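# Screw in the last cover screw, then rack the screwdriver

## Task

The cover has four screws; three are already fully seated, each with an orange paint mark next to its hole. Take the hex screwdriver from its rack and seat the remaining screw by turning it clockwise as seen from above, until its head is level in depth with the other three. Only depth won by actual turning counts, not depth from pressing or striking it. Then put the screwdriver back upright in the rack. At the end the hand must have released it completely and must not be bearing a meaningful share of its weight; open the hand and move the hand away.

## Robot and tools

Robot: one six-joint arm ending in a right-handed five-finger hand, with a wrist camera cam_wrist (896x504 pixels). A force-torque sensor in the flange reports contact, held weight and inertia.

Frames. Scene frame: origin on the table top under the arm base, +z up, +y to the left when facing along +x. Result poses are in this frame: end_effector_position in metres, end_effector_quat_wxyz, plus linear (m/s) and angular (rad/s) velocities. The hand point sits 0.05 m in front of the palm, where index pad and thumb tip meet in a pinch. Its axes: +z along the straightened fingers, +y out of the palm, +x across the palm toward the little finger. Straight fingers extend 0.06 to 0.07 m past it along +z. A wrist bracket on the little-finger side protrudes 0.03 m beyond the point along +y and 0.11 m across the palm; it can collide. Clockwise seen from above means a negative rotation about the scene's +z.

A row is 14 numbers, each in [-1, 1], in this order: dx, dy, dz, rx, ry, rz, little, ring, middle, index, thumb_bend, thumb_turn, force_limit, speed. The first six are an offset, not a pose: a displacement expressed in the hand point's own axes, counted from the hand point pose printed in the latest result that shows it (before any such result, or for a second call in the same reply, from where the robot actually is). 1.0 equals 0.6 m of travel or 180 degrees; rx, ry, rz form a single rotation vector. All zeros therefore pulls the arm back to that reference pose; it is not a pause. The six finger numbers are absolute motor targets: +1 open/straight, -1 fully curled; thumb_turn +1 beside the palm, -1 across in front of it. A pinch is roughly index -0.22, thumb_bend -0.75, thumb_turn -0.57. force_limit maps -1..+1 to about 0..10 N at the fingertip (0..15 N for the two thumb motors) and only stops closing motion. speed maps -1..+1 to nearly still..full speed (full travel in 0.6 s). For a gentle grip close at speed -0.9 or below. With the thumb turned fully across, the hand can wrap objects 0.035 to 0.08 m thick; turn the thumb before arriving.

Tools.
execute_actions: actions is a list holding one item or none. Empty list: just report state. {"rows": [...], "steps": n}: 1 to 15 rows, n up to 15 (default 15), each step 1/30 s; every row is its own offset from the same reference, and the last row repeats to fill n. {"steps": n} alone (n up to 300) waits, counted from the previous result, including your thinking time. Optional pictures true/false.
move: target is one row as above; the hand point travels in a straight line toward that offset pose over 0.5 to 10 s. speed in m/s, 0.002 to 0.5 (default 0.25); rotation limited to twice that in rad/s. Optional stop_force, 9 to 40 N: the path halts when the push against the direction of travel rises that much above the start reading, then backs off two steps and holds. Use it only with slow, non-rotating moves; omit it when pulling away from a surface. Finger numbers are sent at the start. The move line reports the ending (done, contact, off_target, moving, held, fault) and limits (paced = pose clipped; held = some steps blocked), plus distance from target.
wait: seconds from 0 to 10; sends nothing new.
zoom_image: camera "cam_wrist", region [x0, y0, x1, y1] in image pixels, at most 504 by 504.
show_instructions: shows the reference image(s).
finished_scene: scene number; ends and grades the scene, irreversible.

Each step, the commanded pose is clipped to 100 mm and 16 degrees from the measured one, and motion trails commands by about 0.17 s, so a far target may need several calls; check the returned pose. Position wins over orientation when both cannot be met.

Result lines: hand_measured, hand_stopped_by (moving, target, force, stalled, fault) and hand_load_n (positive when pushed open) list six values in motor order; hand_force_limit and hand_speed echo your settings. A lost grip shows as loads near 0. Wrist force and Wrist torque are in hand axes, noisy (up to about 2.4 N) with fixed offsets up to about 4 N, saturating near 50 N. "pose unreachable" and HELD mean the clearance check altered or blocked a command. "Hand target" shows where the controller is heading.

Avoid: the arm is stiff, so targets even slightly past a firm contact can trigger a fault (joint torque limits: wrist joints 25.2 N m, others 135 N m; or 150 N external force), freezing the arm for 10 s. Fast contacts hit harder. Holding loads heats motors: a warning at 70 °C, brakes at 85 °C. Do not drop the screwdriver, slam or shove things, or let anything leave the table; loose objects may occasionally get bumped. Wrist 3 spans ±6.283 rad, so several regrips may be needed to turn the screw.

Each tool is called as name(argument=value, ...), one argument or row to a line, values as JSON.

## Session

execute_actions(
  actions=[],
)

Scene clock: 0.00 s of 13600.00 s.
end_effector_position=(+0.4388, -0.0716, +0.3747) hand_measured=(+1.000, +1.000, +1.000, +1.000, +1.000, +1.000) hand_load_n=(+0.0, +0.0, +0.0, +0.0, +0.0, +0.0) hand_stopped_by=(target, target, target, target, target, target) hand_force_limit=0.00 hand_speed=-0.80 end_effector_quat_wxyz=(-0.059, -0.386, +0.894, -0.218) end_effector_velocity=(-0.000, +0.000, +0.000) end_effector_angular_velocity=(-0.000, -0.001, +0.001)
Joint positions: [-0.321 -1.252  1.088  1.504  1.963 -2.786]
Joint velocities: [-0.    -0.001 -0.    -0.001 -0.    -0.001]
Wrist force (N, on the end effector, along its own x y z axes, offset not removed): no reading
Wrist torque (N m, same axes, about the end effector's origin, offset not removed): no reading
Hand target: +0.439, -0.072, +0.375; -0.059, -0.386, +0.894, -0.218
camera_calibration (this result's frames):
cam_wrist: T_world_to_cam=[[-0.642531, 0.69038, -0.332458, 0.452171], [0.614772, 0.723442, 0.314145, -0.332062], [0.457394, -0.0025378, -0.889261, 0.265708], [0, 0, 0, 1]] pos_world=[0.373143, -0.0712677, 0.490927]

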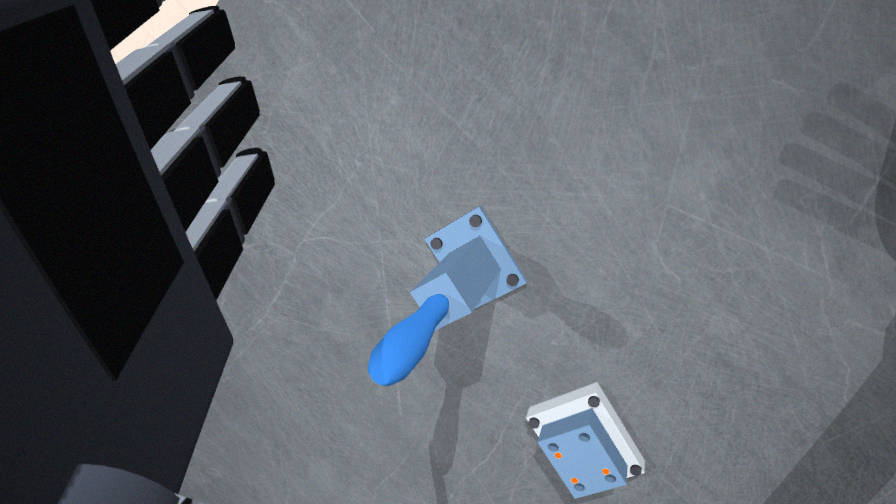

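move(
  target=[-0.187,0.07,-0.09,-0.0583,-0.156,0,0.7,0.4,0.7,0.5,0.4,-1,0.6,0],
  speed=0.4,
)

move(
  target=[-0.187,0.07,-0.09,-0.0583,-0.156,0,0.7,0.4,0.7,0.5,0.4,-1,0.6,0],
  speed=0.4,
)

move(
  target=[-0.187,0.07,-0.09,-0.0583,-0.156,0,0.7,0.4,0.7,0.5,0.4,-1,0.6,0],
  speed=0.4,
)

Scene clock: 4.13 s of 13600.00 s.
end_effector_position=(+0.4833, +0.0520, +0.3780) hand_measured=(+0.700, +0.400, +0.700, +0.500, +0.400, -1.000) hand_load_n=(+0.0, +0.0, +0.0, +0.0, +0.0, +0.0) hand_stopped_by=(target, target, target, target, target, target) hand_force_limit=0.60 hand_speed=0.00 end_effector_quat_wxyz=(+0.125, -0.420, +0.898, -0.036) end_effector_velocity=(+0.000, -0.000, -0.001) end_effector_angular_velocity=(-0.000, +0.002, -0.003)
Joint positions: [-0.322 -1.251  1.099  1.493  1.44  -2.787]
Joint velocities: [0.    0.001 0.    0.    0.001 0.003]
Wrist force (N, on the end effector, along its own x y z axes, offset not removed): [-0.9 -1.1 -0.3]
Wrist torque (N m, same axes, about the end effector's origin, offset not removed): [0.01 0.10 -0.27]
Hand target: +0.483, +0.052, +0.378; +0.125, -0.420, +0.898, -0.036
Off the commanded pose: 0.000 m, 0 deg.
move: done
camera_calibration (this result's frames):
cam_wrist: T_world_to_cam=[[-0.688699, 0.717044, -0.107437, 0.332347], [0.445566, 0.535453, 0.717469, -0.510746], [0.571984, 0.44625, -0.688255, 0.0939392], [0, 0, 0, 1]] pos_world=[0.402726, -0.00674751, 0.466805]

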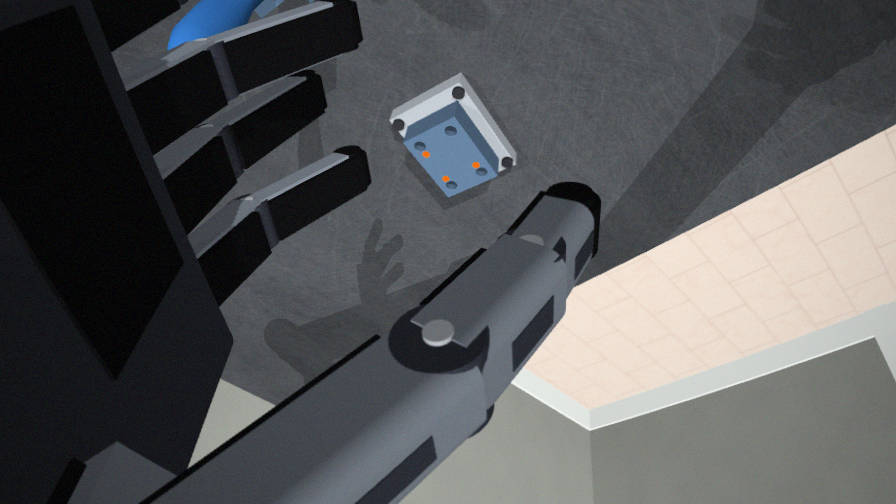

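Scene clock: 5.43 s of 13600.00 s.
end_effector_position=(+0.5071, +0.1625, +0.4446) hand_measured=(+0.700, +0.400, +0.700, +0.500, +0.400, -1.000) hand_load_n=(+0.0, +0.0, +0.0, +0.0, +0.0, +0.0) hand_stopped_by=(target, target, target, target, target, target) hand_force_limit=0.60 hand_speed=0.00 end_effector_quat_wxyz=(+0.300, -0.426, +0.841, +0.148) end_effector_velocity=(+0.001, +0.001, +0.001) end_effector_angular_velocity=(+0.005, -0.003, +0.000)
Joint positions: [-0.318 -1.249  1.107  1.483  0.918 -2.782]
Joint velocities: [ 0.002  0.001 -0.002 -0.002 -0.006  0.003]
Wrist force (N, on the end effector, along its own x y z axes, offset not removed): [-1.1 -2.6 -2.4]
Wrist torque (N m, same axes, about the end effector's origin, offset not removed): [-0.23 0.15 -0.37]
Hand target: +0.507, +0.163, +0.445; +0.300, -0.426, +0.840, +0.148
Off the commanded pose: 0.000 m, 0 deg.
move: done
camera_calibration (this result's frames):
cam_wrist: T_world_to_cam=[[-0.769302, 0.632217, 0.0920683, 0.242599], [0.253303, 0.169529, 0.952417, -0.575818], [0.586525, 0.756017, -0.290561, -0.157639], [0, 0, 0, 1]] pos_world=[0.424947, 0.0634207, 0.480279]

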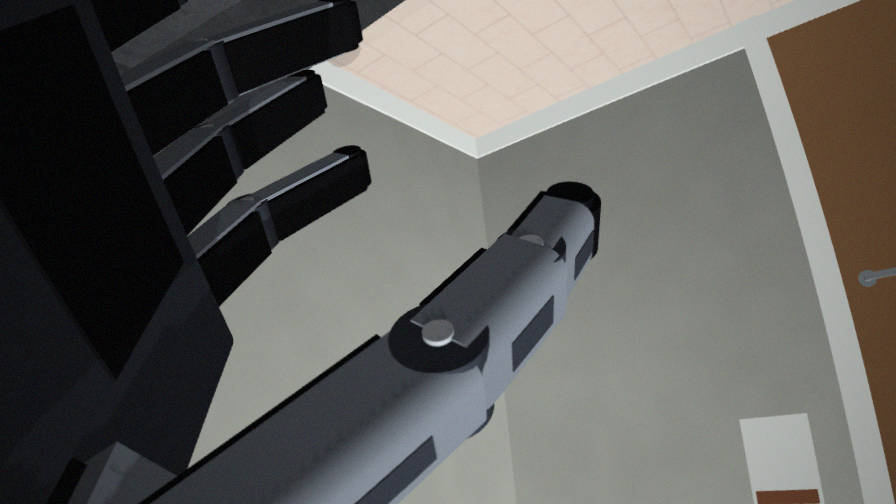

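Scene clock: 6.73 s of 13600.00 s.
end_effector_position=(+0.5040, +0.2305, +0.5568) hand_measured=(+0.700, +0.400, +0.700, +0.500, +0.400, -1.000) hand_load_n=(+0.0, +0.0, +0.0, +0.0, +0.0, +0.0) hand_stopped_by=(target, target, target, target, target, target) hand_force_limit=0.60 hand_speed=0.00 end_effector_quat_wxyz=(+0.454, -0.403, +0.726, +0.322) end_effector_velocity=(+0.000, +0.002, +0.002) end_effector_angular_velocity=(+0.004, -0.005, +0.000)
Joint positions: [-0.309 -1.246  1.104  1.461  0.397 -2.759]
Joint velocities: [ 0.003  0.    -0.005 -0.008 -0.005  0.011]
Wrist force (N, on the end effector, along its own x y z axes, offset not removed): [-1.5 -1.0 1.0]
Wrist torque (N m, same axes, about the end effector's origin, offset not removed): [-0.08 0.05 -0.38]
Hand target: +0.504, +0.231, +0.557; +0.454, -0.403, +0.726, +0.322
Off the commanded pose: 0.000 m, 0 deg.
move: done
camera_calibration (this result's frames):
cam_wrist: T_world_to_cam=[[-0.862891, 0.458514, 0.212565, 0.207019], [0.0887534, -0.276579, 0.956884, -0.510171], [0.497535, 0.844553, 0.197963, -0.422164], [0, 0, 0, 1]] pos_world=[0.433956, 0.120516, 0.527743]

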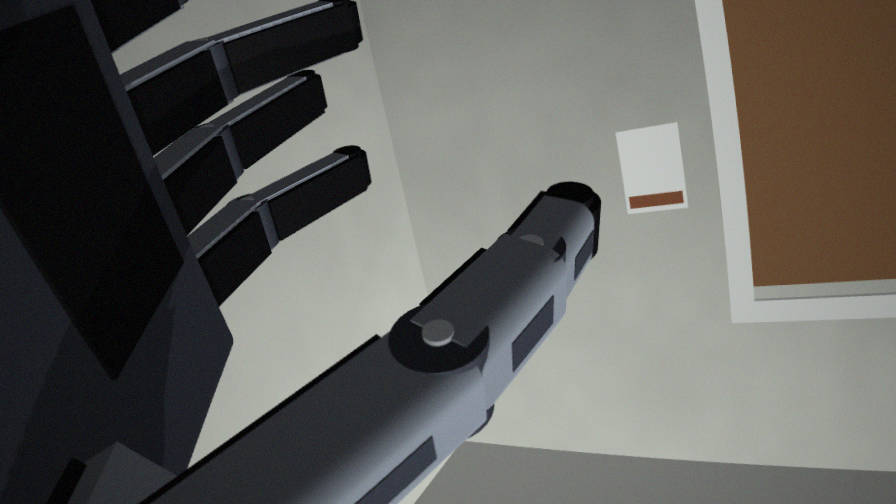

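move(
  target=[-0.0974,0.0393,-0.0357,-0.0312,-0.0773,0,0.7,0.4,0.7,0.5,0.4,-1,0.6,0],
  speed=0.3,
)

move(
  target=[-0.0974,0.0393,-0.0357,-0.0312,-0.0773,0,0.7,0.4,0.7,0.5,0.4,-1,0.6,0],
  speed=0.3,
)

move(
  target=[-0.0974,0.0393,-0.0357,-0.0312,-0.0773,0,0.7,0.4,0.7,0.5,0.4,-1,0.6,0],
  speed=0.3,
)

Scene clock: 8.87 s of 13600.00 s.
end_effector_position=(+0.4899, +0.2406, +0.6209) hand_measured=(+0.700, +0.400, +0.700, +0.500, +0.400, -1.000) hand_load_n=(+0.0, +0.0, +0.0, +0.0, +0.0, +0.0) hand_stopped_by=(target, target, target, target, target, target) hand_force_limit=0.60 hand_speed=0.00 end_effector_quat_wxyz=(+0.518, -0.383, +0.649, +0.404) end_effector_velocity=(-0.000, +0.001, +0.003) end_effector_angular_velocity=(+0.006, -0.004, -0.000)
Joint positions: [-0.308 -1.246  1.105  1.463  0.136 -2.762]
Joint velocities: [ 0.002 -0.002 -0.008 -0.022 -0.006  0.03 ]
Wrist force (N, on the end effector, along its own x y z axes, offset not removed): [-0.7 -1.9 -0.1]
Wrist torque (N m, same axes, about the end effector's origin, offset not removed): [-0.18 0.02 -0.22]
Hand target: +0.490, +0.241, +0.621; +0.519, -0.383, +0.649, +0.404
Off the commanded pose: 0.000 m, 0 deg.
move: done
camera_calibration (this result's frames):
cam_wrist: T_world_to_cam=[[-0.908418, 0.346522, 0.233877, 0.212673], [0.0365916, -0.491379, 0.870177, -0.436362], [0.416458, 0.799043, 0.433698, -0.532117], [0, 0, 0, 1]] pos_world=[0.430767, 0.137069, 0.560751]

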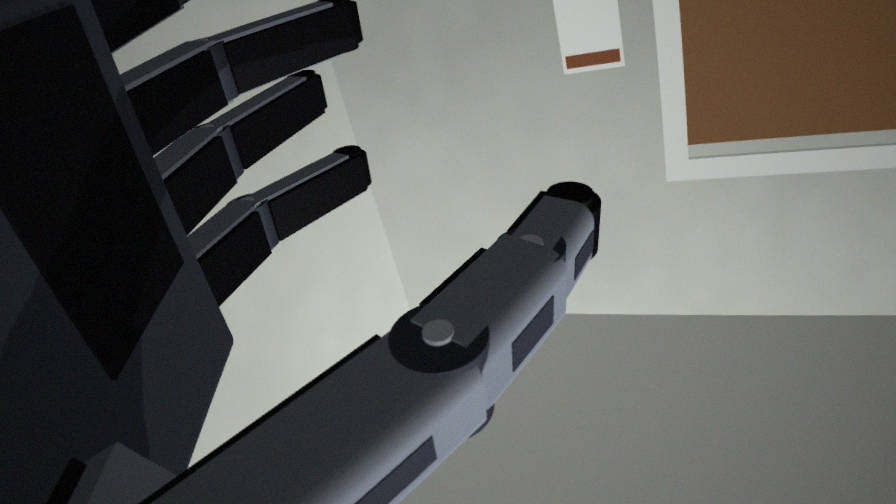

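Scene clock: 9.87 s of 13600.00 s.
end_effector_position=(+0.4704, +0.2344, +0.6840) hand_measured=(+0.700, +0.400, +0.700, +0.500, +0.400, -1.000) hand_load_n=(+0.0, +0.0, +0.0, +0.0, +0.0, +0.0) hand_stopped_by=(target, target, target, target, target, target) hand_force_limit=0.60 hand_speed=0.00 end_effector_quat_wxyz=(+0.574, -0.356, +0.562, +0.478) end_effector_velocity=(-0.000, +0.000, +0.002) end_effector_angular_velocity=(+0.004, -0.003, +0.006)
Joint positions: [-0.308 -1.246  1.105  1.463 -0.125 -2.763]
Joint velocities: [ 0.002  0.004 -0.013 -0.014 -0.006  0.022]
Wrist force (N, on the end effector, along its own x y z axes, offset not removed): [-2.4 -1.0 1.2]
Wrist torque (N m, same axes, about the end effector's origin, offset not removed): [-0.12 0.24 -0.50]
Hand target: +0.470, +0.234, +0.684; +0.574, -0.356, +0.561, +0.478
Off the commanded pose: 0.000 m, 0 deg.
move: done
camera_calibration (this result's frames):
cam_wrist: T_world_to_cam=[[-0.9467, 0.231145, 0.224346, 0.233885], [0.00673596, -0.682116, 0.731213, -0.339794], [0.322046, 0.693751, 0.644202, -0.621344], [0, 0, 0, 1]] pos_world=[0.42381, 0.145218, 0.596261]

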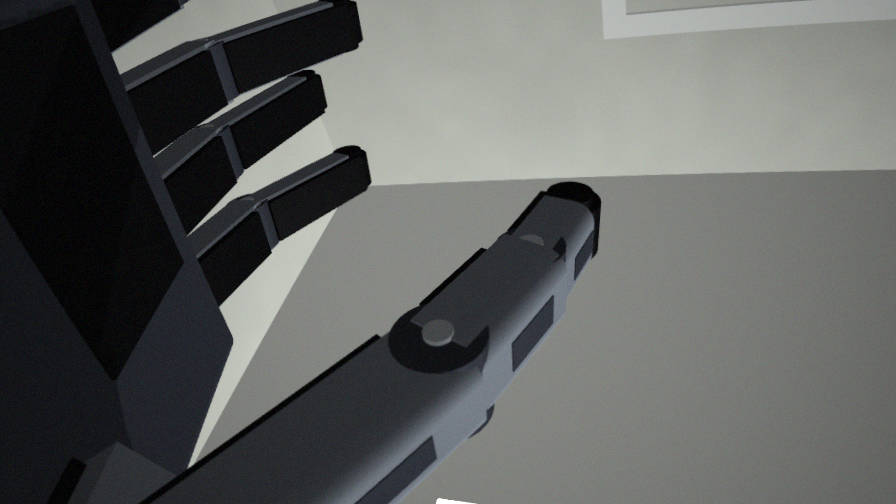

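Scene clock: 10.87 s of 13600.00 s.
end_effector_position=(+0.4467, +0.2123, +0.7419) hand_measured=(+0.700, +0.400, +0.700, +0.500, +0.400, -1.000) hand_load_n=(+0.0, +0.0, +0.0, +0.0, +0.0, +0.0) hand_stopped_by=(target, target, target, target, target, target) hand_force_limit=0.60 hand_speed=0.00 end_effector_quat_wxyz=(+0.619, -0.323, +0.464, +0.545) end_effector_velocity=(-0.000, -0.000, +0.001) end_effector_angular_velocity=(+0.007, -0.004, +0.001)
Joint positions: [-0.307 -1.246  1.105  1.461 -0.386 -2.761]
Joint velocities: [ 0.001  0.001 -0.001  0.003 -0.007 -0.006]
Wrist force (N, on the end effector, along its own x y z axes, offset not removed): [-1.5 -1.6 1.4]
Wrist torque (N m, same axes, about the end effector's origin, offset not removed): [-0.29 0.14 -0.39]
Hand target: +0.447, +0.212, +0.742; +0.619, -0.323, +0.464, +0.545
Off the commanded pose: 0.000 m, 0 deg.
move: done
camera_calibration (this result's frames):
cam_wrist: T_world_to_cam=[[-0.975584, 0.119011, 0.184586, 0.26976], [0.00211086, -0.835337, 0.549734, -0.227827], [0.219616, 0.536701, 0.814691, -0.683067], [0, 0, 0, 1]] pos_world=[0.413667, 0.144186, 0.631938]

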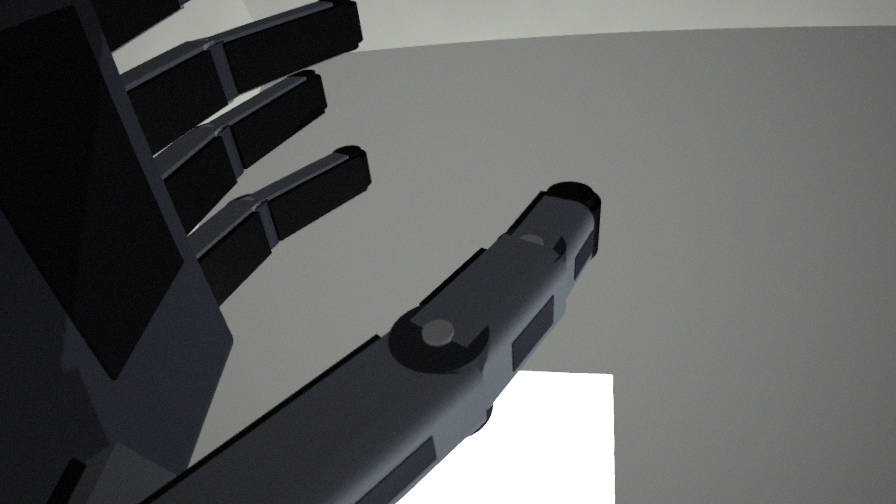

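move(
  target=[0,0,0,-0.1605,0.065,-0.426,0.7,0.4,0.7,0.5,0.4,-1,0.6,0],
  speed=0.5,
)

move(
  target=[0,0,0,-0.1605,0.065,-0.426,0.7,0.4,0.7,0.5,0.4,-1,0.6,0],
  speed=0.5,
)

Scene clock: 14.30 s of 13600.00 s.
end_effector_position=(+0.4456, +0.2123, +0.7404) hand_measured=(+0.700, +0.400, +0.700, +0.500, +0.400, -1.000) hand_load_n=(+0.0, +0.0, +0.0, +0.0, +0.0, +0.0) hand_stopped_by=(target, target, target, target, target, target) hand_force_limit=0.60 hand_speed=0.00 end_effector_quat_wxyz=(+0.755, -0.639, +0.135, +0.058) end_effector_velocity=(+0.001, -0.000, -0.001) end_effector_angular_velocity=(-0.004, -0.015, -0.005)
Joint positions: [-0.369 -0.946  0.035  1.433 -0.311 -3.36 ]
Joint velocities: [-0.001 -0.002  0.    -0.001  0.002 -0.013]
Wrist force (N, on the end effector, along its own x y z axes, offset not removed): [-0.7 -0.7 0.0]
Wrist torque (N m, same axes, about the end effector's origin, offset not removed): [-0.06 0.02 -0.24]
Hand target: +0.446, +0.212, +0.740; +0.755, -0.639, +0.134, +0.057
Off the commanded pose: 0.002 m, 15 deg.
elbow stopped short: the move would have taken joint 3 (elbow) straighter than the controller allows; a more bent joint 3 avoids this.
move: off_target; limits=paced
camera_calibration (this result's frames):
cam_wrist: T_world_to_cam=[[-0.362726, 0.142947, -0.920867, 0.809298], [-0.830723, -0.497388, 0.250009, 0.294216], [-0.42229, 0.85567, 0.299165, -0.0815913], [0, 0, 0, 1]] pos_world=[0.50351, 0.100468, 0.696109]

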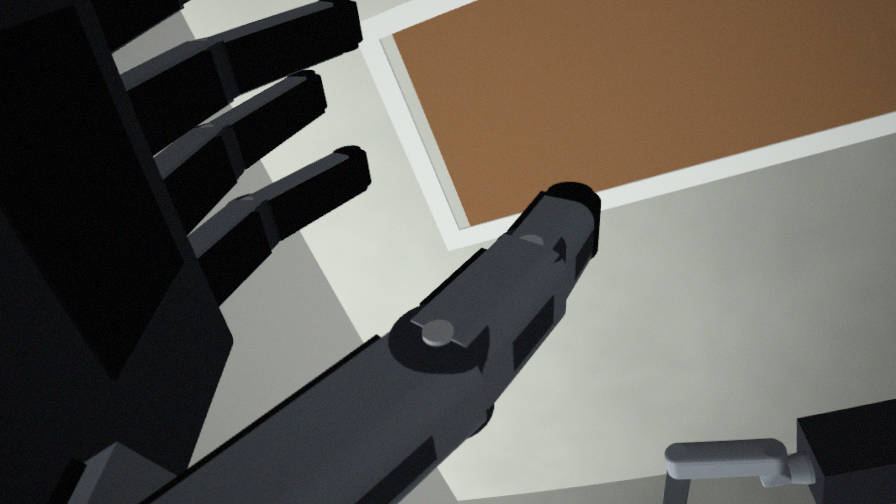

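Scene clock: 18.77 s of 13600.00 s.
end_effector_position=(+0.4454, +0.2121, +0.7408) hand_measured=(+0.700, +0.400, +0.700, +0.500, +0.400, -1.000) hand_load_n=(+0.0, +0.0, +0.0, +0.0, +0.0, +0.0) hand_stopped_by=(target, target, target, target, target, target) hand_force_limit=0.60 hand_speed=0.00 end_effector_quat_wxyz=(-0.444, +0.741, +0.234, +0.446) end_effector_velocity=(+0.001, +0.001, +0.000) end_effector_angular_velocity=(-0.001, -0.002, -0.027)
Joint positions: [-0.358 -1.917  1.312 -1.376 -0.223 -2.246]
Joint velocities: [ 0.01  -0.017  0.052 -0.184 -0.014  0.151]
Wrist force (N, on the end effector, along its own x y z axes, offset not removed): [-0.9 -0.9 1.9]
Wrist torque (N m, same axes, about the end effector's origin, offset not removed): [-0.08 0.02 -0.27]
Hand target: +0.445, +0.212, +0.741; -0.443, +0.741, +0.233, +0.447
Off the commanded pose: 0.000 m, 0 deg.
elbow stopped short: the move would have taken joint 3 (elbow) straighter than the controller allows; a more bent joint 3 avoids this.
move: done; limits=paced
camera_calibration (this result's frames):
cam_wrist: T_world_to_cam=[[0.668329, -0.525647, -0.526338, 0.19993], [-0.739072, -0.389021, -0.549941, 0.822663], [0.0843183, 0.756543, -0.648485, 0.415773], [0, 0, 0, 1]] pos_world=[0.439331, 0.110576, 0.82727]

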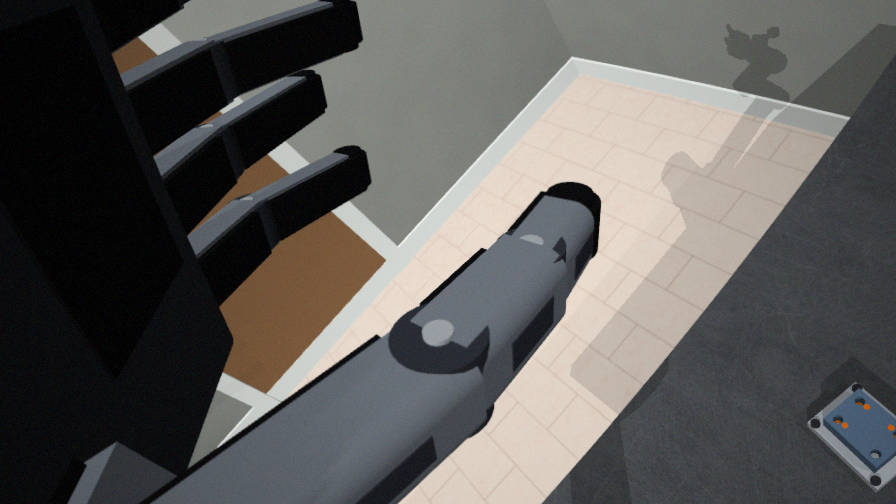

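move(
  target=[-0.385,0.602,-0.18,-0.1986,-0.3855,0,0.7,0.4,0.7,0.5,0.4,-1,0.6,0],
  speed=0.25,
)

Scene clock: 22.70 s of 13600.00 s.
end_effector_position=(+0.5514, -0.0493, +0.4005) hand_measured=(+0.700, +0.400, +0.700, +0.500, +0.400, -1.000) hand_load_n=(+0.0, +0.0, +0.0, +0.0, +0.0, +0.0) hand_stopped_by=(target, target, target, target, target, target) hand_force_limit=0.60 hand_speed=0.00 end_effector_quat_wxyz=(-0.000, +0.954, +0.301, +0.000) end_effector_velocity=(+0.001, -0.001, -0.002) end_effector_angular_velocity=(-0.006, +0.003, -0.000)
Joint positions: [-0.188 -1.49   1.378 -1.461 -1.566 -2.405]
Joint velocities: [ 0.001  0.004  0.002 -0.004 -0.007  0.001]
Wrist force (N, on the end effector, along its own x y z axes, offset not removed): [-0.9 -2.4 -1.5]
Wrist torque (N m, same axes, about the end effector's origin, offset not removed): [-0.21 0.17 -0.28]
Hand target: +0.551, -0.049, +0.400; +0.000, +0.954, +0.301, -0.000
Off the commanded pose: 0.000 m, 0 deg.
move: done
camera_calibration (this result's frames):
cam_wrist: T_world_to_cam=[[0.486682, -0.872515, 0.0431181, -0.332484], [-0.735982, -0.382935, 0.558293, 0.166892], [-0.470608, -0.303445, -0.828522, 0.70976], [0, 0, 0, 1]] pos_world=[0.618662, -0.0108153, 0.509214]

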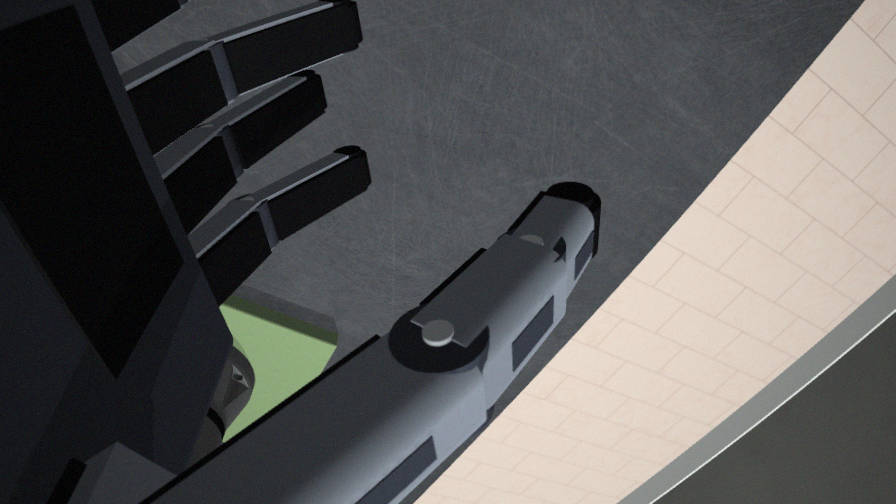

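move(
  target=[0.03,0.035,0.14,0,0,0,0.7,0.4,0.7,0.5,0.4,-1,0.6,0],
  speed=0.2,
)

Scene clock: 24.20 s of 13600.00 s.
end_effector_position=(+0.5780, -0.0562, +0.3167) hand_measured=(+0.700, +0.400, +0.700, +0.500, +0.400, -1.000) hand_load_n=(+0.0, +0.0, +0.0, +0.0, +0.0, +0.0) hand_stopped_by=(target, target, target, target, target, target) hand_force_limit=0.60 hand_speed=0.00 end_effector_quat_wxyz=(-0.000, +0.954, +0.301, +0.000) end_effector_velocity=(+0.001, -0.000, -0.002) end_effector_angular_velocity=(-0.000, -0.001, +0.000)
Joint positions: [-0.189 -1.426  1.521 -1.667 -1.566 -2.405]
Joint velocities: [ 0.     0.002  0.002 -0.005  0.    -0.   ]
Wrist force (N, on the end effector, along its own x y z axes, offset not removed): [-1.7 -0.3 1.9]
Wrist torque (N m, same axes, about the end effector's origin, offset not removed): [-0.13 0.17 -0.31]
Hand target: +0.578, -0.056, +0.316; -0.000, +0.954, +0.301, +0.000
Off the commanded pose: 0.000 m, 0 deg.
move: done
camera_calibration (this result's frames):
cam_wrist: T_world_to_cam=[[0.486618, -0.872553, 0.0430632, -0.347786], [-0.735988, -0.382902, 0.558308, 0.230715], [-0.470664, -0.303377, -0.828516, 0.650814], [0, 0, 0, 1]] pos_world=[0.645357, -0.0176786, 0.425377]

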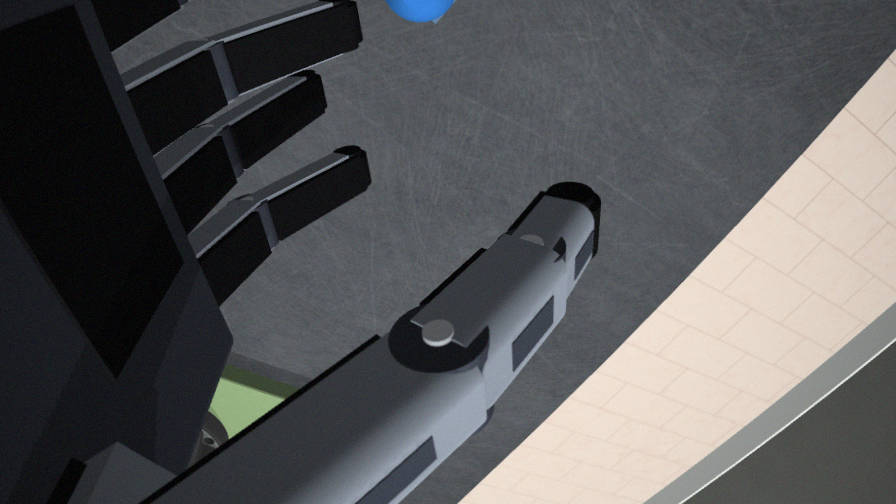

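move(
  target=[0.04,0,0.06,0,0,0,0.7,0.4,0.7,0.5,0.4,-1,0.6,0],
  speed=0.1,
)

Scene clock: 25.37 s of 13600.00 s.
end_effector_position=(+0.5976, -0.0424, +0.2808) hand_measured=(+0.700, +0.400, +0.700, +0.500, +0.400, -1.000) hand_load_n=(+0.0, +0.0, +0.0, +0.0, +0.0, +0.0) hand_stopped_by=(target, target, target, target, target, target) hand_force_limit=0.60 hand_speed=0.00 end_effector_quat_wxyz=(-0.000, +0.954, +0.301, +0.000) end_effector_velocity=(+0.001, -0.000, -0.002) end_effector_angular_velocity=(-0.003, +0.001, -0.000)
Joint positions: [-0.157 -1.367  1.542 -1.748 -1.566 -2.374]
Joint velocities: [ 0.001  0.004  0.    -0.004 -0.003  0.002]
Wrist force (N, on the end effector, along its own x y z axes, offset not removed): [-2.4 -1.7 0.0]
Wrist torque (N m, same axes, about the end effector's origin, offset not removed): [-0.18 0.27 -0.33]
Hand target: +0.598, -0.042, +0.281; -0.000, +0.954, +0.301, +0.000
Off the commanded pose: 0.000 m, 0 deg.
move: done
camera_calibration (this result's frames):
cam_wrist: T_world_to_cam=[[0.486627, -0.872551, 0.0430135, -0.343717], [-0.735984, -0.382941, 0.558286, 0.270369], [-0.470661, -0.303334, -0.828533, 0.634475], [0, 0, 0, 1]] pos_world=[0.664872, -0.0039172, 0.389524]

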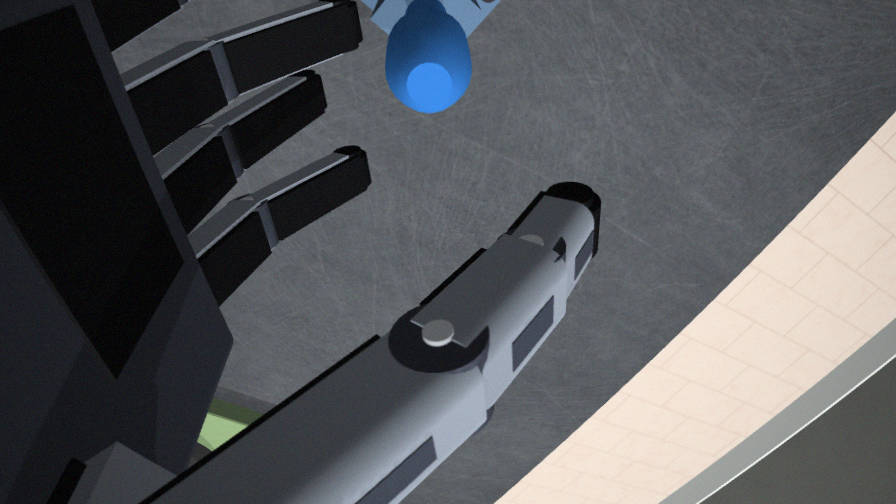

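move(
  target=[0.007,0.003,0.08,0,0,0,0.7,0.4,0.7,0.5,0.4,-1,0.6,0],
  speed=0.06,
)

Scene clock: 28.07 s of 13600.00 s.
end_effector_position=(+0.6020, -0.0415, +0.2330) hand_measured=(+0.700, +0.400, +0.700, +0.500, +0.400, -1.000) hand_load_n=(+0.0, +0.0, +0.0, +0.0, +0.0, +0.0) hand_stopped_by=(target, target, target, target, target, target) hand_force_limit=0.60 hand_speed=0.00 end_effector_quat_wxyz=(-0.000, +0.954, +0.301, +0.000) end_effector_velocity=(+0.000, +0.000, -0.001) end_effector_angular_velocity=(-0.000, -0.002, -0.001)
Joint positions: [-0.154 -1.33   1.622 -1.864 -1.566 -2.371]
Joint velocities: [ 0.    -0.     0.003 -0.005  0.     0.001]
Wrist force (N, on the end effector, along its own x y z axes, offset not removed): [-1.1 -0.5 -0.4]
Wrist torque (N m, same axes, about the end effector's origin, offset not removed): [0.13 -0.03 -0.28]
Hand target: +0.602, -0.041, +0.233; -0.000, +0.954, +0.301, +0.000
Off the commanded pose: 0.000 m, 0 deg.
move: done
camera_calibration (this result's frames):
cam_wrist: T_world_to_cam=[[0.486626, -0.872552, 0.0429795, -0.342981], [-0.735974, -0.382956, 0.558288, 0.300677], [-0.470677, -0.30331, -0.828533, 0.597245], [0, 0, 0, 1]] pos_world=[0.669303, -0.00297236, 0.341713]

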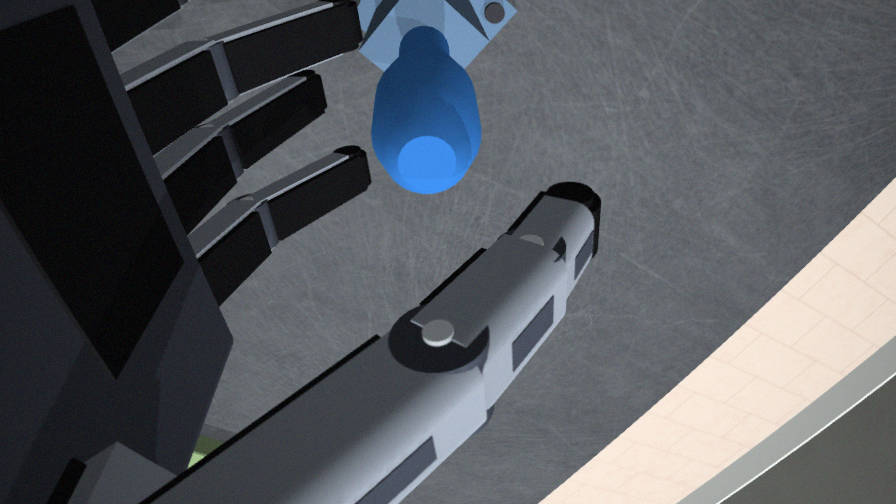

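move(
  target=[-0.003,0,0.055,0,0,0,0.7,0.3,0.62,0.35,0.25,-1,0.6,0],
  speed=0.05,
)

Scene clock: 29.77 s of 13600.00 s.
end_effector_position=(+0.6005, -0.0425, +0.2002) hand_measured=(+0.700, +0.300, +0.620, +0.350, +0.250, -1.000) hand_load_n=(+0.0, +0.0, +0.0, +0.0, +0.0, +0.0) hand_stopped_by=(target, target, target, target, target, target) hand_force_limit=0.60 hand_speed=0.00 end_effector_quat_wxyz=(-0.000, +0.954, +0.301, +0.000) end_effector_velocity=(-0.000, +0.000, -0.002) end_effector_angular_velocity=(+0.001, +0.000, +0.000)
Joint positions: [-0.156 -1.308  1.682 -1.947 -1.566 -2.372]
Joint velocities: [-0.     0.001  0.003 -0.004  0.    -0.001]
Wrist force (N, on the end effector, along its own x y z axes, offset not removed): [-2.6 -1.3 0.9]
Wrist torque (N m, same axes, about the end effector's origin, offset not removed): [-0.09 0.24 -0.41]
Hand target: +0.601, -0.043, +0.200; -0.000, +0.954, +0.301, +0.000
Off the commanded pose: 0.000 m, 0 deg.
move: done
camera_calibration (this result's frames):
cam_wrist: T_world_to_cam=[[0.486625, -0.872554, 0.0429697, -0.341744], [-0.735965, -0.382955, 0.558302, 0.317517], [-0.470693, -0.303308, -0.828524, 0.569036], [0, 0, 0, 1]] pos_world=[0.667823, -0.00400243, 0.308874]

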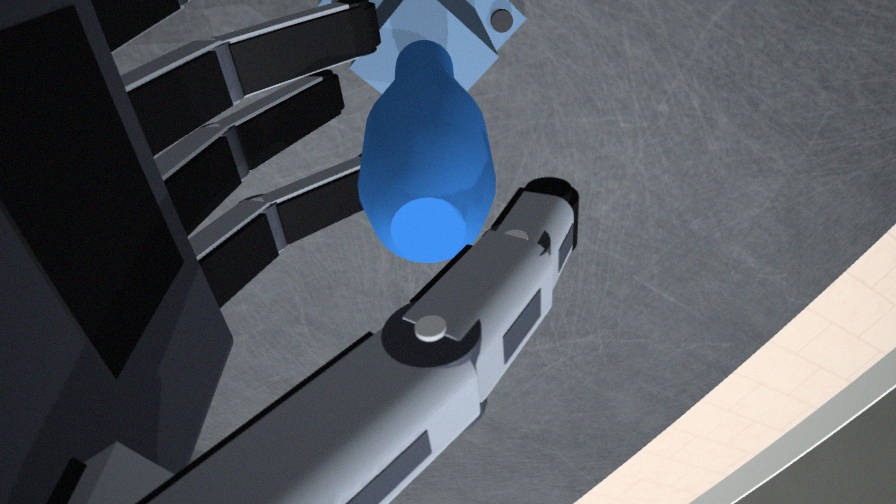

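move(
  target=[-0.004,0,0,0,0,0,0.7,0.0,0.45,0.12,0.0,-1,0.2,-0.7],
  speed=0.02,
)

move(
  target=[0,0,-0.2,0,0,0,0.7,0.0,0.45,0.12,0.0,-1,0.2,-0.7],
  speed=0.06,
)

Scene clock: 31.73 s of 13600.00 s.
end_effector_position=(+0.5985, -0.0439, +0.2002) hand_measured=(+0.700, +0.000, +0.450, +0.120, +0.000, -1.000) hand_load_n=(+0.0, +0.0, +0.0, +0.5, +0.5, +0.0) hand_stopped_by=(target, target, target, target, target, target) hand_force_limit=0.20 hand_speed=-0.70 end_effector_quat_wxyz=(-0.000, +0.954, +0.301, +0.000) end_effector_velocity=(+0.000, -0.000, -0.001) end_effector_angular_velocity=(-0.000, +0.001, +0.000)
Joint positions: [-0.159 -1.312  1.688 -1.948 -1.566 -2.375]
Joint velocities: [-0.     0.001  0.    -0.001 -0.001 -0.   ]
Wrist force (N, on the end effector, along its own x y z axes, offset not removed): [-1.5 -1.5 -0.8]
Wrist torque (N m, same axes, about the end effector's origin, offset not removed): [-0.15 0.18 -0.35]
Hand target: +0.599, -0.044, +0.200; -0.000, +0.954, +0.301, +0.000
Off the commanded pose: 0.000 m, 0 deg.
move: done
camera_calibration (this result's frames):
cam_wrist: T_world_to_cam=[[0.486625, -0.872553, 0.0429756, -0.341996], [-0.735966, -0.382952, 0.558302, 0.315543], [-0.470691, -0.303312, -0.828524, 0.567695], [0, 0, 0, 1]] pos_world=[0.665862, -0.00538315, 0.308878]

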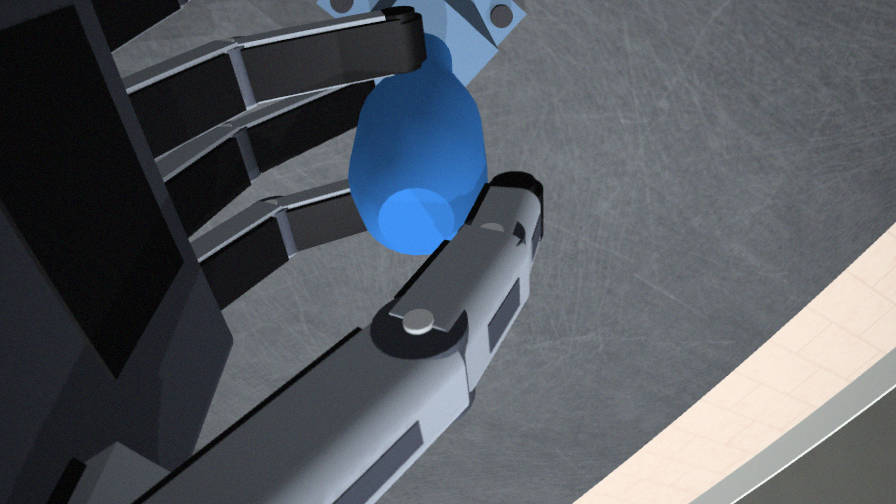

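Scene clock: 34.13 s of 13600.00 s.
end_effector_position=(+0.5986, -0.0439, +0.3200) hand_measured=(+0.700, +0.000, +0.450, +0.120, +0.000, -1.000) hand_load_n=(+0.0, +0.0, +0.0, +0.0, +0.0, +0.0) hand_stopped_by=(target, target, target, target, target, target) hand_force_limit=0.20 hand_speed=-0.70 end_effector_quat_wxyz=(-0.000, +0.954, +0.301, +0.000) end_effector_velocity=(+0.000, +0.000, +0.001) end_effector_angular_velocity=(+0.001, +0.001, -0.000)
Joint positions: [-0.16  -1.376  1.453 -1.649 -1.566 -2.376]
Joint velocities: [ 0.     0.001 -0.005  0.005  0.001  0.   ]
Wrist force (N, on the end effector, along its own x y z axes, offset not removed): [-1.8 -1.5 0.5]
Wrist torque (N m, same axes, about the end effector's origin, offset not removed): [-0.11 0.25 -0.36]
Hand target: +0.599, -0.044, +0.320; -0.000, +0.954, +0.301, +0.000
Off the commanded pose: 0.000 m, 0 deg.
move: done
camera_calibration (this result's frames):
cam_wrist: T_world_to_cam=[[0.486632, -0.872547, 0.0430274, -0.347193], [-0.735984, -0.382938, 0.558288, 0.248689], [-0.470656, -0.303348, -0.828531, 0.666962], [0, 0, 0, 1]] pos_world=[0.665895, -0.00538794, 0.428697]

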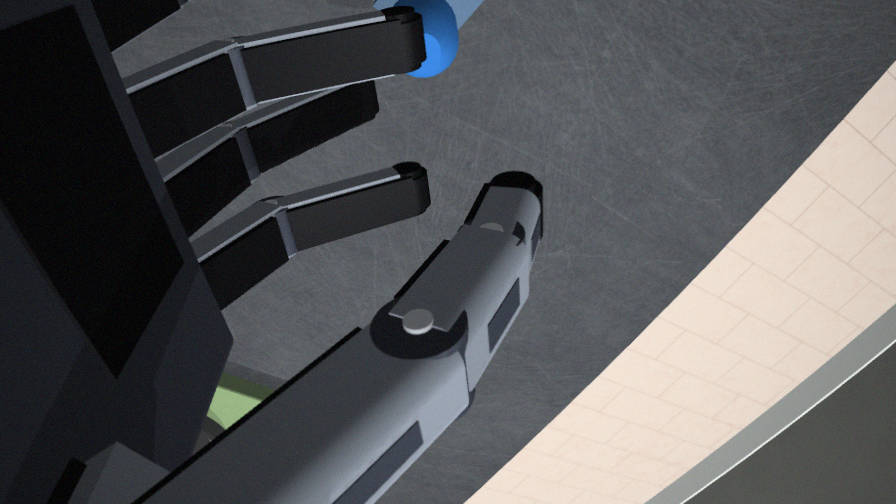

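move(
  target=[0,0,0.21,0,0,0,0.7,0.3,0.62,0.35,0.25,-1,0.6,0],
  speed=0.08,
)

move(
  target=[0,0,0,0,0,0,0.7,0.0,0.45,0.12,0.0,-1,0.2,-0.7],
)

move(
  target=[0,0,0,0,0,0,0.7,-0.1,0.2,0.0,-0.4,-1,0.6,-0.8],
)

move(
  target=[0,0,-0.1,0,0,0,0.7,-0.1,0.2,0.0,-0.4,-1,0.6,-0.8],
  speed=0.04,
)

Scene clock: 37.00 s of 13600.00 s.
end_effector_position=(+0.5985, -0.0439, +0.1942) hand_measured=(+0.700, +0.300, +0.620, +0.350, +0.250, -1.000) hand_load_n=(+0.0, +0.0, +0.0, +0.0, +0.0, +0.0) hand_stopped_by=(target, target, target, target, target, target) hand_force_limit=0.60 hand_speed=0.00 end_effector_quat_wxyz=(-0.000, +0.954, +0.301, +0.000) end_effector_velocity=(-0.000, +0.000, -0.002) end_effector_angular_velocity=(+0.000, +0.001, +0.001)
Joint positions: [-0.159 -1.307  1.697 -1.963 -1.566 -2.375]
Joint velocities: [ 0.     0.002  0.003 -0.004  0.    -0.001]
Wrist force (N, on the end effector, along its own x y z axes, offset not removed): [-1.4 -1.9 -0.1]
Wrist torque (N m, same axes, about the end effector's origin, offset not removed): [-0.26 0.15 -0.42]
Hand target: +0.599, -0.044, +0.194; -0.000, +0.954, +0.301, +0.000
Off the commanded pose: 0.000 m, 0 deg.
move: done
camera_calibration (this result's frames):
cam_wrist: T_world_to_cam=[[0.48663, -0.872551, 0.0429649, -0.341726], [-0.735976, -0.382971, 0.558276, 0.3189], [-0.47067, -0.303295, -0.828542, 0.5627], [0, 0, 0, 1]] pos_world=[0.665843, -0.00537947, 0.302868]

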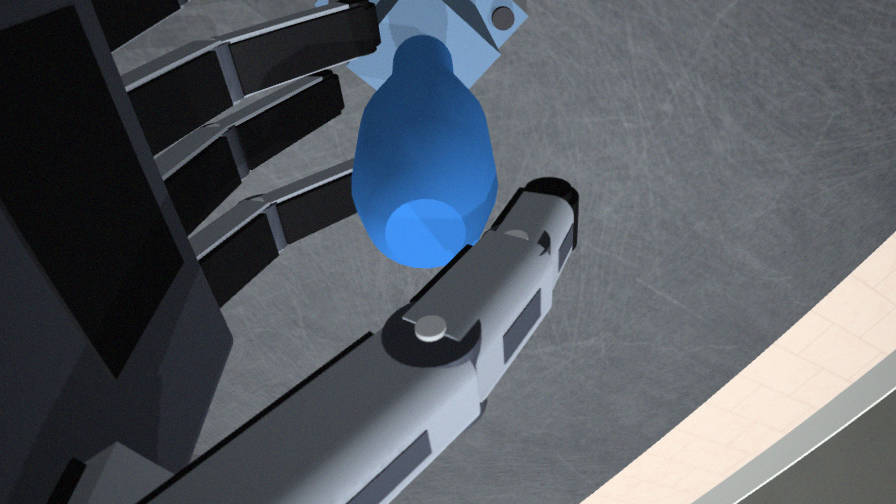

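Scene clock: 38.07 s of 13600.00 s.
end_effector_position=(+0.5985, -0.0439, +0.1941) hand_measured=(+0.700, +0.000, +0.450, +0.120, +0.000, -1.000) hand_load_n=(+0.0, +0.0, +0.0, +0.0, +0.0, +0.0) hand_stopped_by=(target, target, target, target, target, target) hand_force_limit=0.20 hand_speed=-0.70 end_effector_quat_wxyz=(-0.000, +0.954, +0.301, -0.000) end_effector_velocity=(-0.000, +0.000, -0.000) end_effector_angular_velocity=(+0.001, +0.000, -0.001)
Joint positions: [-0.159 -1.307  1.698 -1.963 -1.566 -2.375]
Joint velocities: [ 0.     0.     0.    -0.     0.001  0.001]
Wrist force (N, on the end effector, along its own x y z axes, offset not removed): [-0.8 0.6 -0.6]
Wrist torque (N m, same axes, about the end effector's origin, offset not removed): [0.31 0.13 -0.20]
Hand target: +0.599, -0.044, +0.194; -0.000, +0.954, +0.301, +0.000
Off the commanded pose: 0.000 m, 0 deg.
move: done
camera_calibration (this result's frames):
cam_wrist: T_world_to_cam=[[0.486635, -0.87255, 0.0429169, -0.341695], [-0.735915, -0.382969, 0.558358, 0.318845], [-0.47076, -0.3033, -0.828489, 0.562682], [0, 0, 0, 1]] pos_world=[0.665812, -0.00537667, 0.302811]

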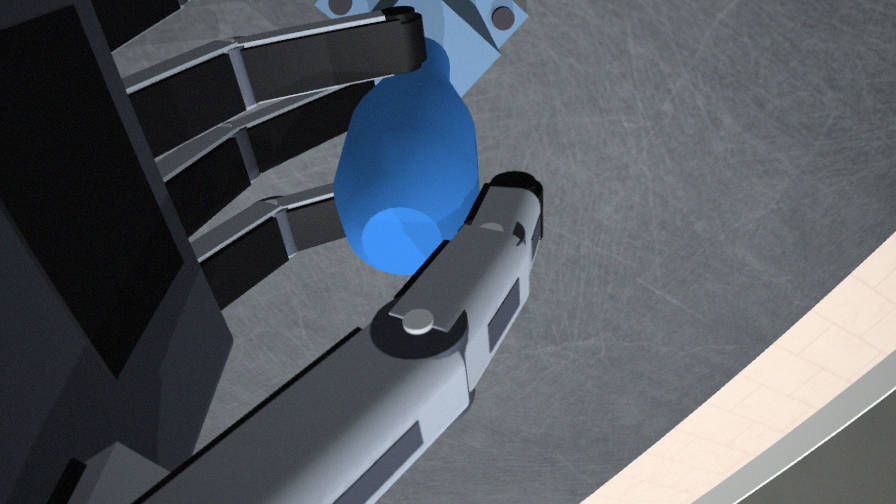

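Scene clock: 38.77 s of 13600.00 s.
end_effector_position=(+0.5985, -0.0439, +0.1941) hand_measured=(+0.700, -0.098, +0.398, +0.014, -0.064, -1.000) hand_load_n=(+0.0, +4.5, +8.0, +8.5, +11.5, +0.5) hand_stopped_by=(target, target, force, force, force, target) hand_force_limit=0.60 hand_speed=-0.80 end_effector_quat_wxyz=(-0.000, +0.954, +0.301, -0.000) end_effector_velocity=(+0.000, +0.000, +0.000) end_effector_angular_velocity=(+0.000, -0.001, +0.001)
Joint positions: [-0.159 -1.307  1.698 -1.963 -1.566 -2.375]
Joint velocities: [-0.     0.    -0.    -0.     0.    -0.001]
Wrist force (N, on the end effector, along its own x y z axes, offset not removed): [-3.5 -4.8 1.2]
Wrist torque (N m, same axes, about the end effector's origin, offset not removed): [0.40 0.37 -0.51]
Hand target: +0.598, -0.044, +0.194; -0.000, +0.954, +0.301, -0.000
Off the commanded pose: 0.000 m, 0 deg.
move: done
camera_calibration (this result's frames):
cam_wrist: T_world_to_cam=[[0.486647, -0.872547, 0.0428446, -0.341664], [-0.73588, -0.383005, 0.558379, 0.318822], [-0.470802, -0.303262, -0.828479, 0.562699], [0, 0, 0, 1]] pos_world=[0.665804, -0.00536207, 0.302799]

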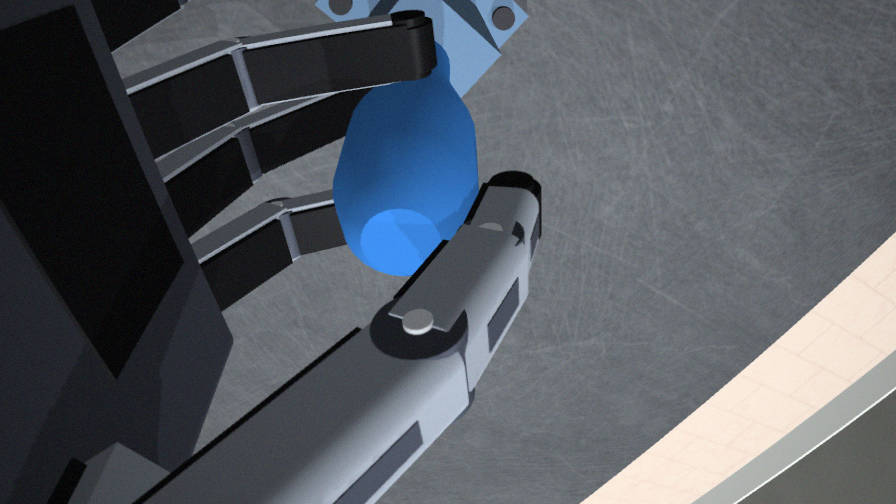

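Scene clock: 40.63 s of 13600.00 s.
end_effector_position=(+0.5985, -0.0439, +0.2539) hand_measured=(+0.700, -0.098, +0.398, +0.014, -0.064, -1.000) hand_load_n=(+0.0, +5.0, +8.0, +8.5, +11.5, +0.0) hand_stopped_by=(target, target, force, force, force, target) hand_force_limit=0.60 hand_speed=-0.80 end_effector_quat_wxyz=(-0.000, +0.954, +0.301, -0.000) end_effector_velocity=(-0.000, +0.000, +0.002) end_effector_angular_velocity=(+0.001, +0.002, +0.000)
Joint positions: [-0.159 -1.351  1.593 -1.814 -1.566 -2.376]
Joint velocities: [-0.    -0.    -0.004  0.006  0.    -0.   ]
Wrist force (N, on the end effector, along its own x y z axes, offset not removed): [-2.2 -2.9 3.2]
Wrist torque (N m, same axes, about the end effector's origin, offset not removed): [0.65 0.02 -0.35]
Hand target: +0.599, -0.044, +0.254; -0.000, +0.954, +0.301, -0.000
Off the commanded pose: 0.000 m, 0 deg.
move: done
camera_calibration (this result's frames):
cam_wrist: T_world_to_cam=[[0.486648, -0.872545, 0.042873, -0.344256], [-0.735892, -0.382996, 0.558369, 0.285447], [-0.470782, -0.303279, -0.828484, 0.612258], [0, 0, 0, 1]] pos_world=[0.66583, -0.00536901, 0.36262]

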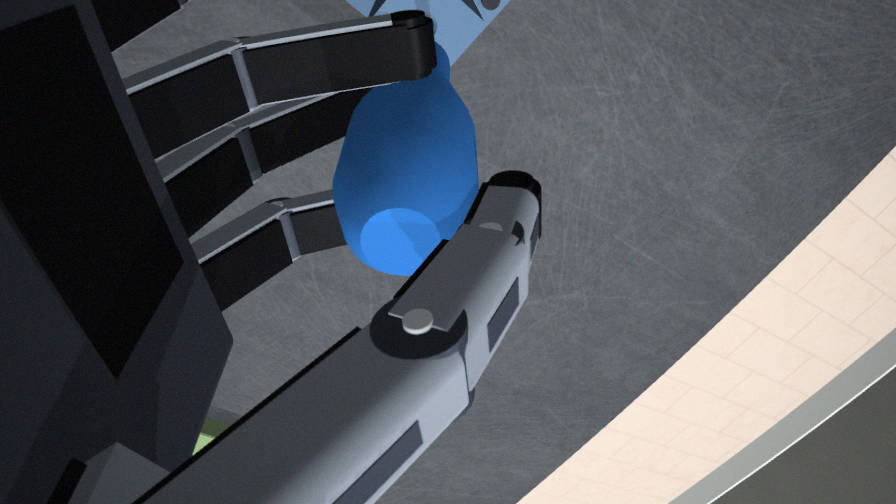

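move(
  target=[0,0,-0.1,0,0,0,0.7,-0.1,0.43,0.0,-0.03,-1,0.6,-0.8],
  speed=0.04,
)

Scene clock: 42.87 s of 13600.00 s.
end_effector_position=(+0.5985, -0.0439, +0.3137) hand_measured=(+0.700, -0.100, +0.430, +0.012, -0.028, -1.000) hand_load_n=(+0.0, -1.5, +0.0, +4.0, +0.0, +0.0) hand_stopped_by=(target, target, target, force, target, target) hand_force_limit=0.60 hand_speed=-0.80 end_effector_quat_wxyz=(-0.000, +0.954, +0.301, -0.000) end_effector_velocity=(+0.000, -0.000, +0.002) end_effector_angular_velocity=(+0.000, +0.001, -0.000)
Joint positions: [-0.16  -1.375  1.468 -1.665 -1.566 -2.376]
Joint velocities: [ 0.     0.    -0.005  0.005 -0.     0.   ]
Wrist force (N, on the end effector, along its own x y z axes, offset not removed): [-1.6 -1.5 3.0]
Wrist torque (N m, same axes, about the end effector's origin, offset not removed): [-0.28 0.01 -0.33]
Hand target: +0.599, -0.044, +0.314; -0.000, +0.954, +0.301, -0.000
Off the commanded pose: 0.000 m, 0 deg.
move: done
camera_calibration (this result's frames):
cam_wrist: T_world_to_cam=[[0.486651, -0.872542, 0.0429072, -0.346853], [-0.735904, -0.382985, 0.558361, 0.252072], [-0.470761, -0.303302, -0.828488, 0.661811], [0, 0, 0, 1]] pos_world=[0.665851, -0.00537494, 0.422437]

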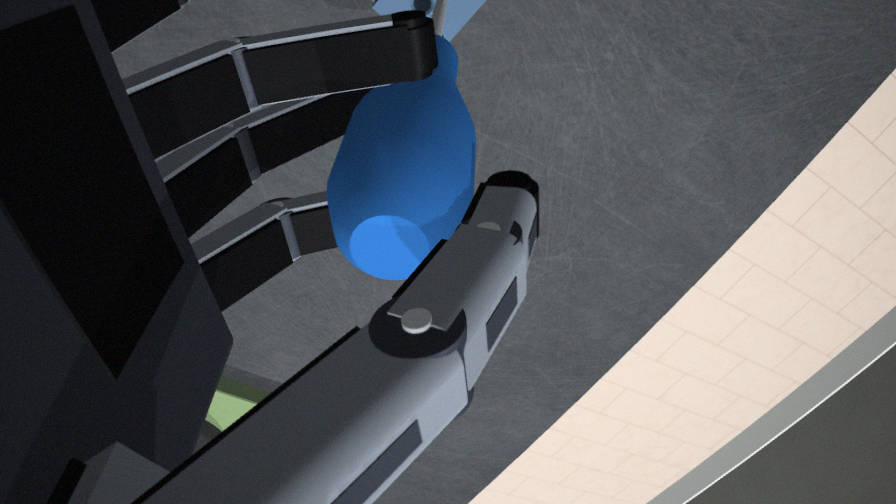

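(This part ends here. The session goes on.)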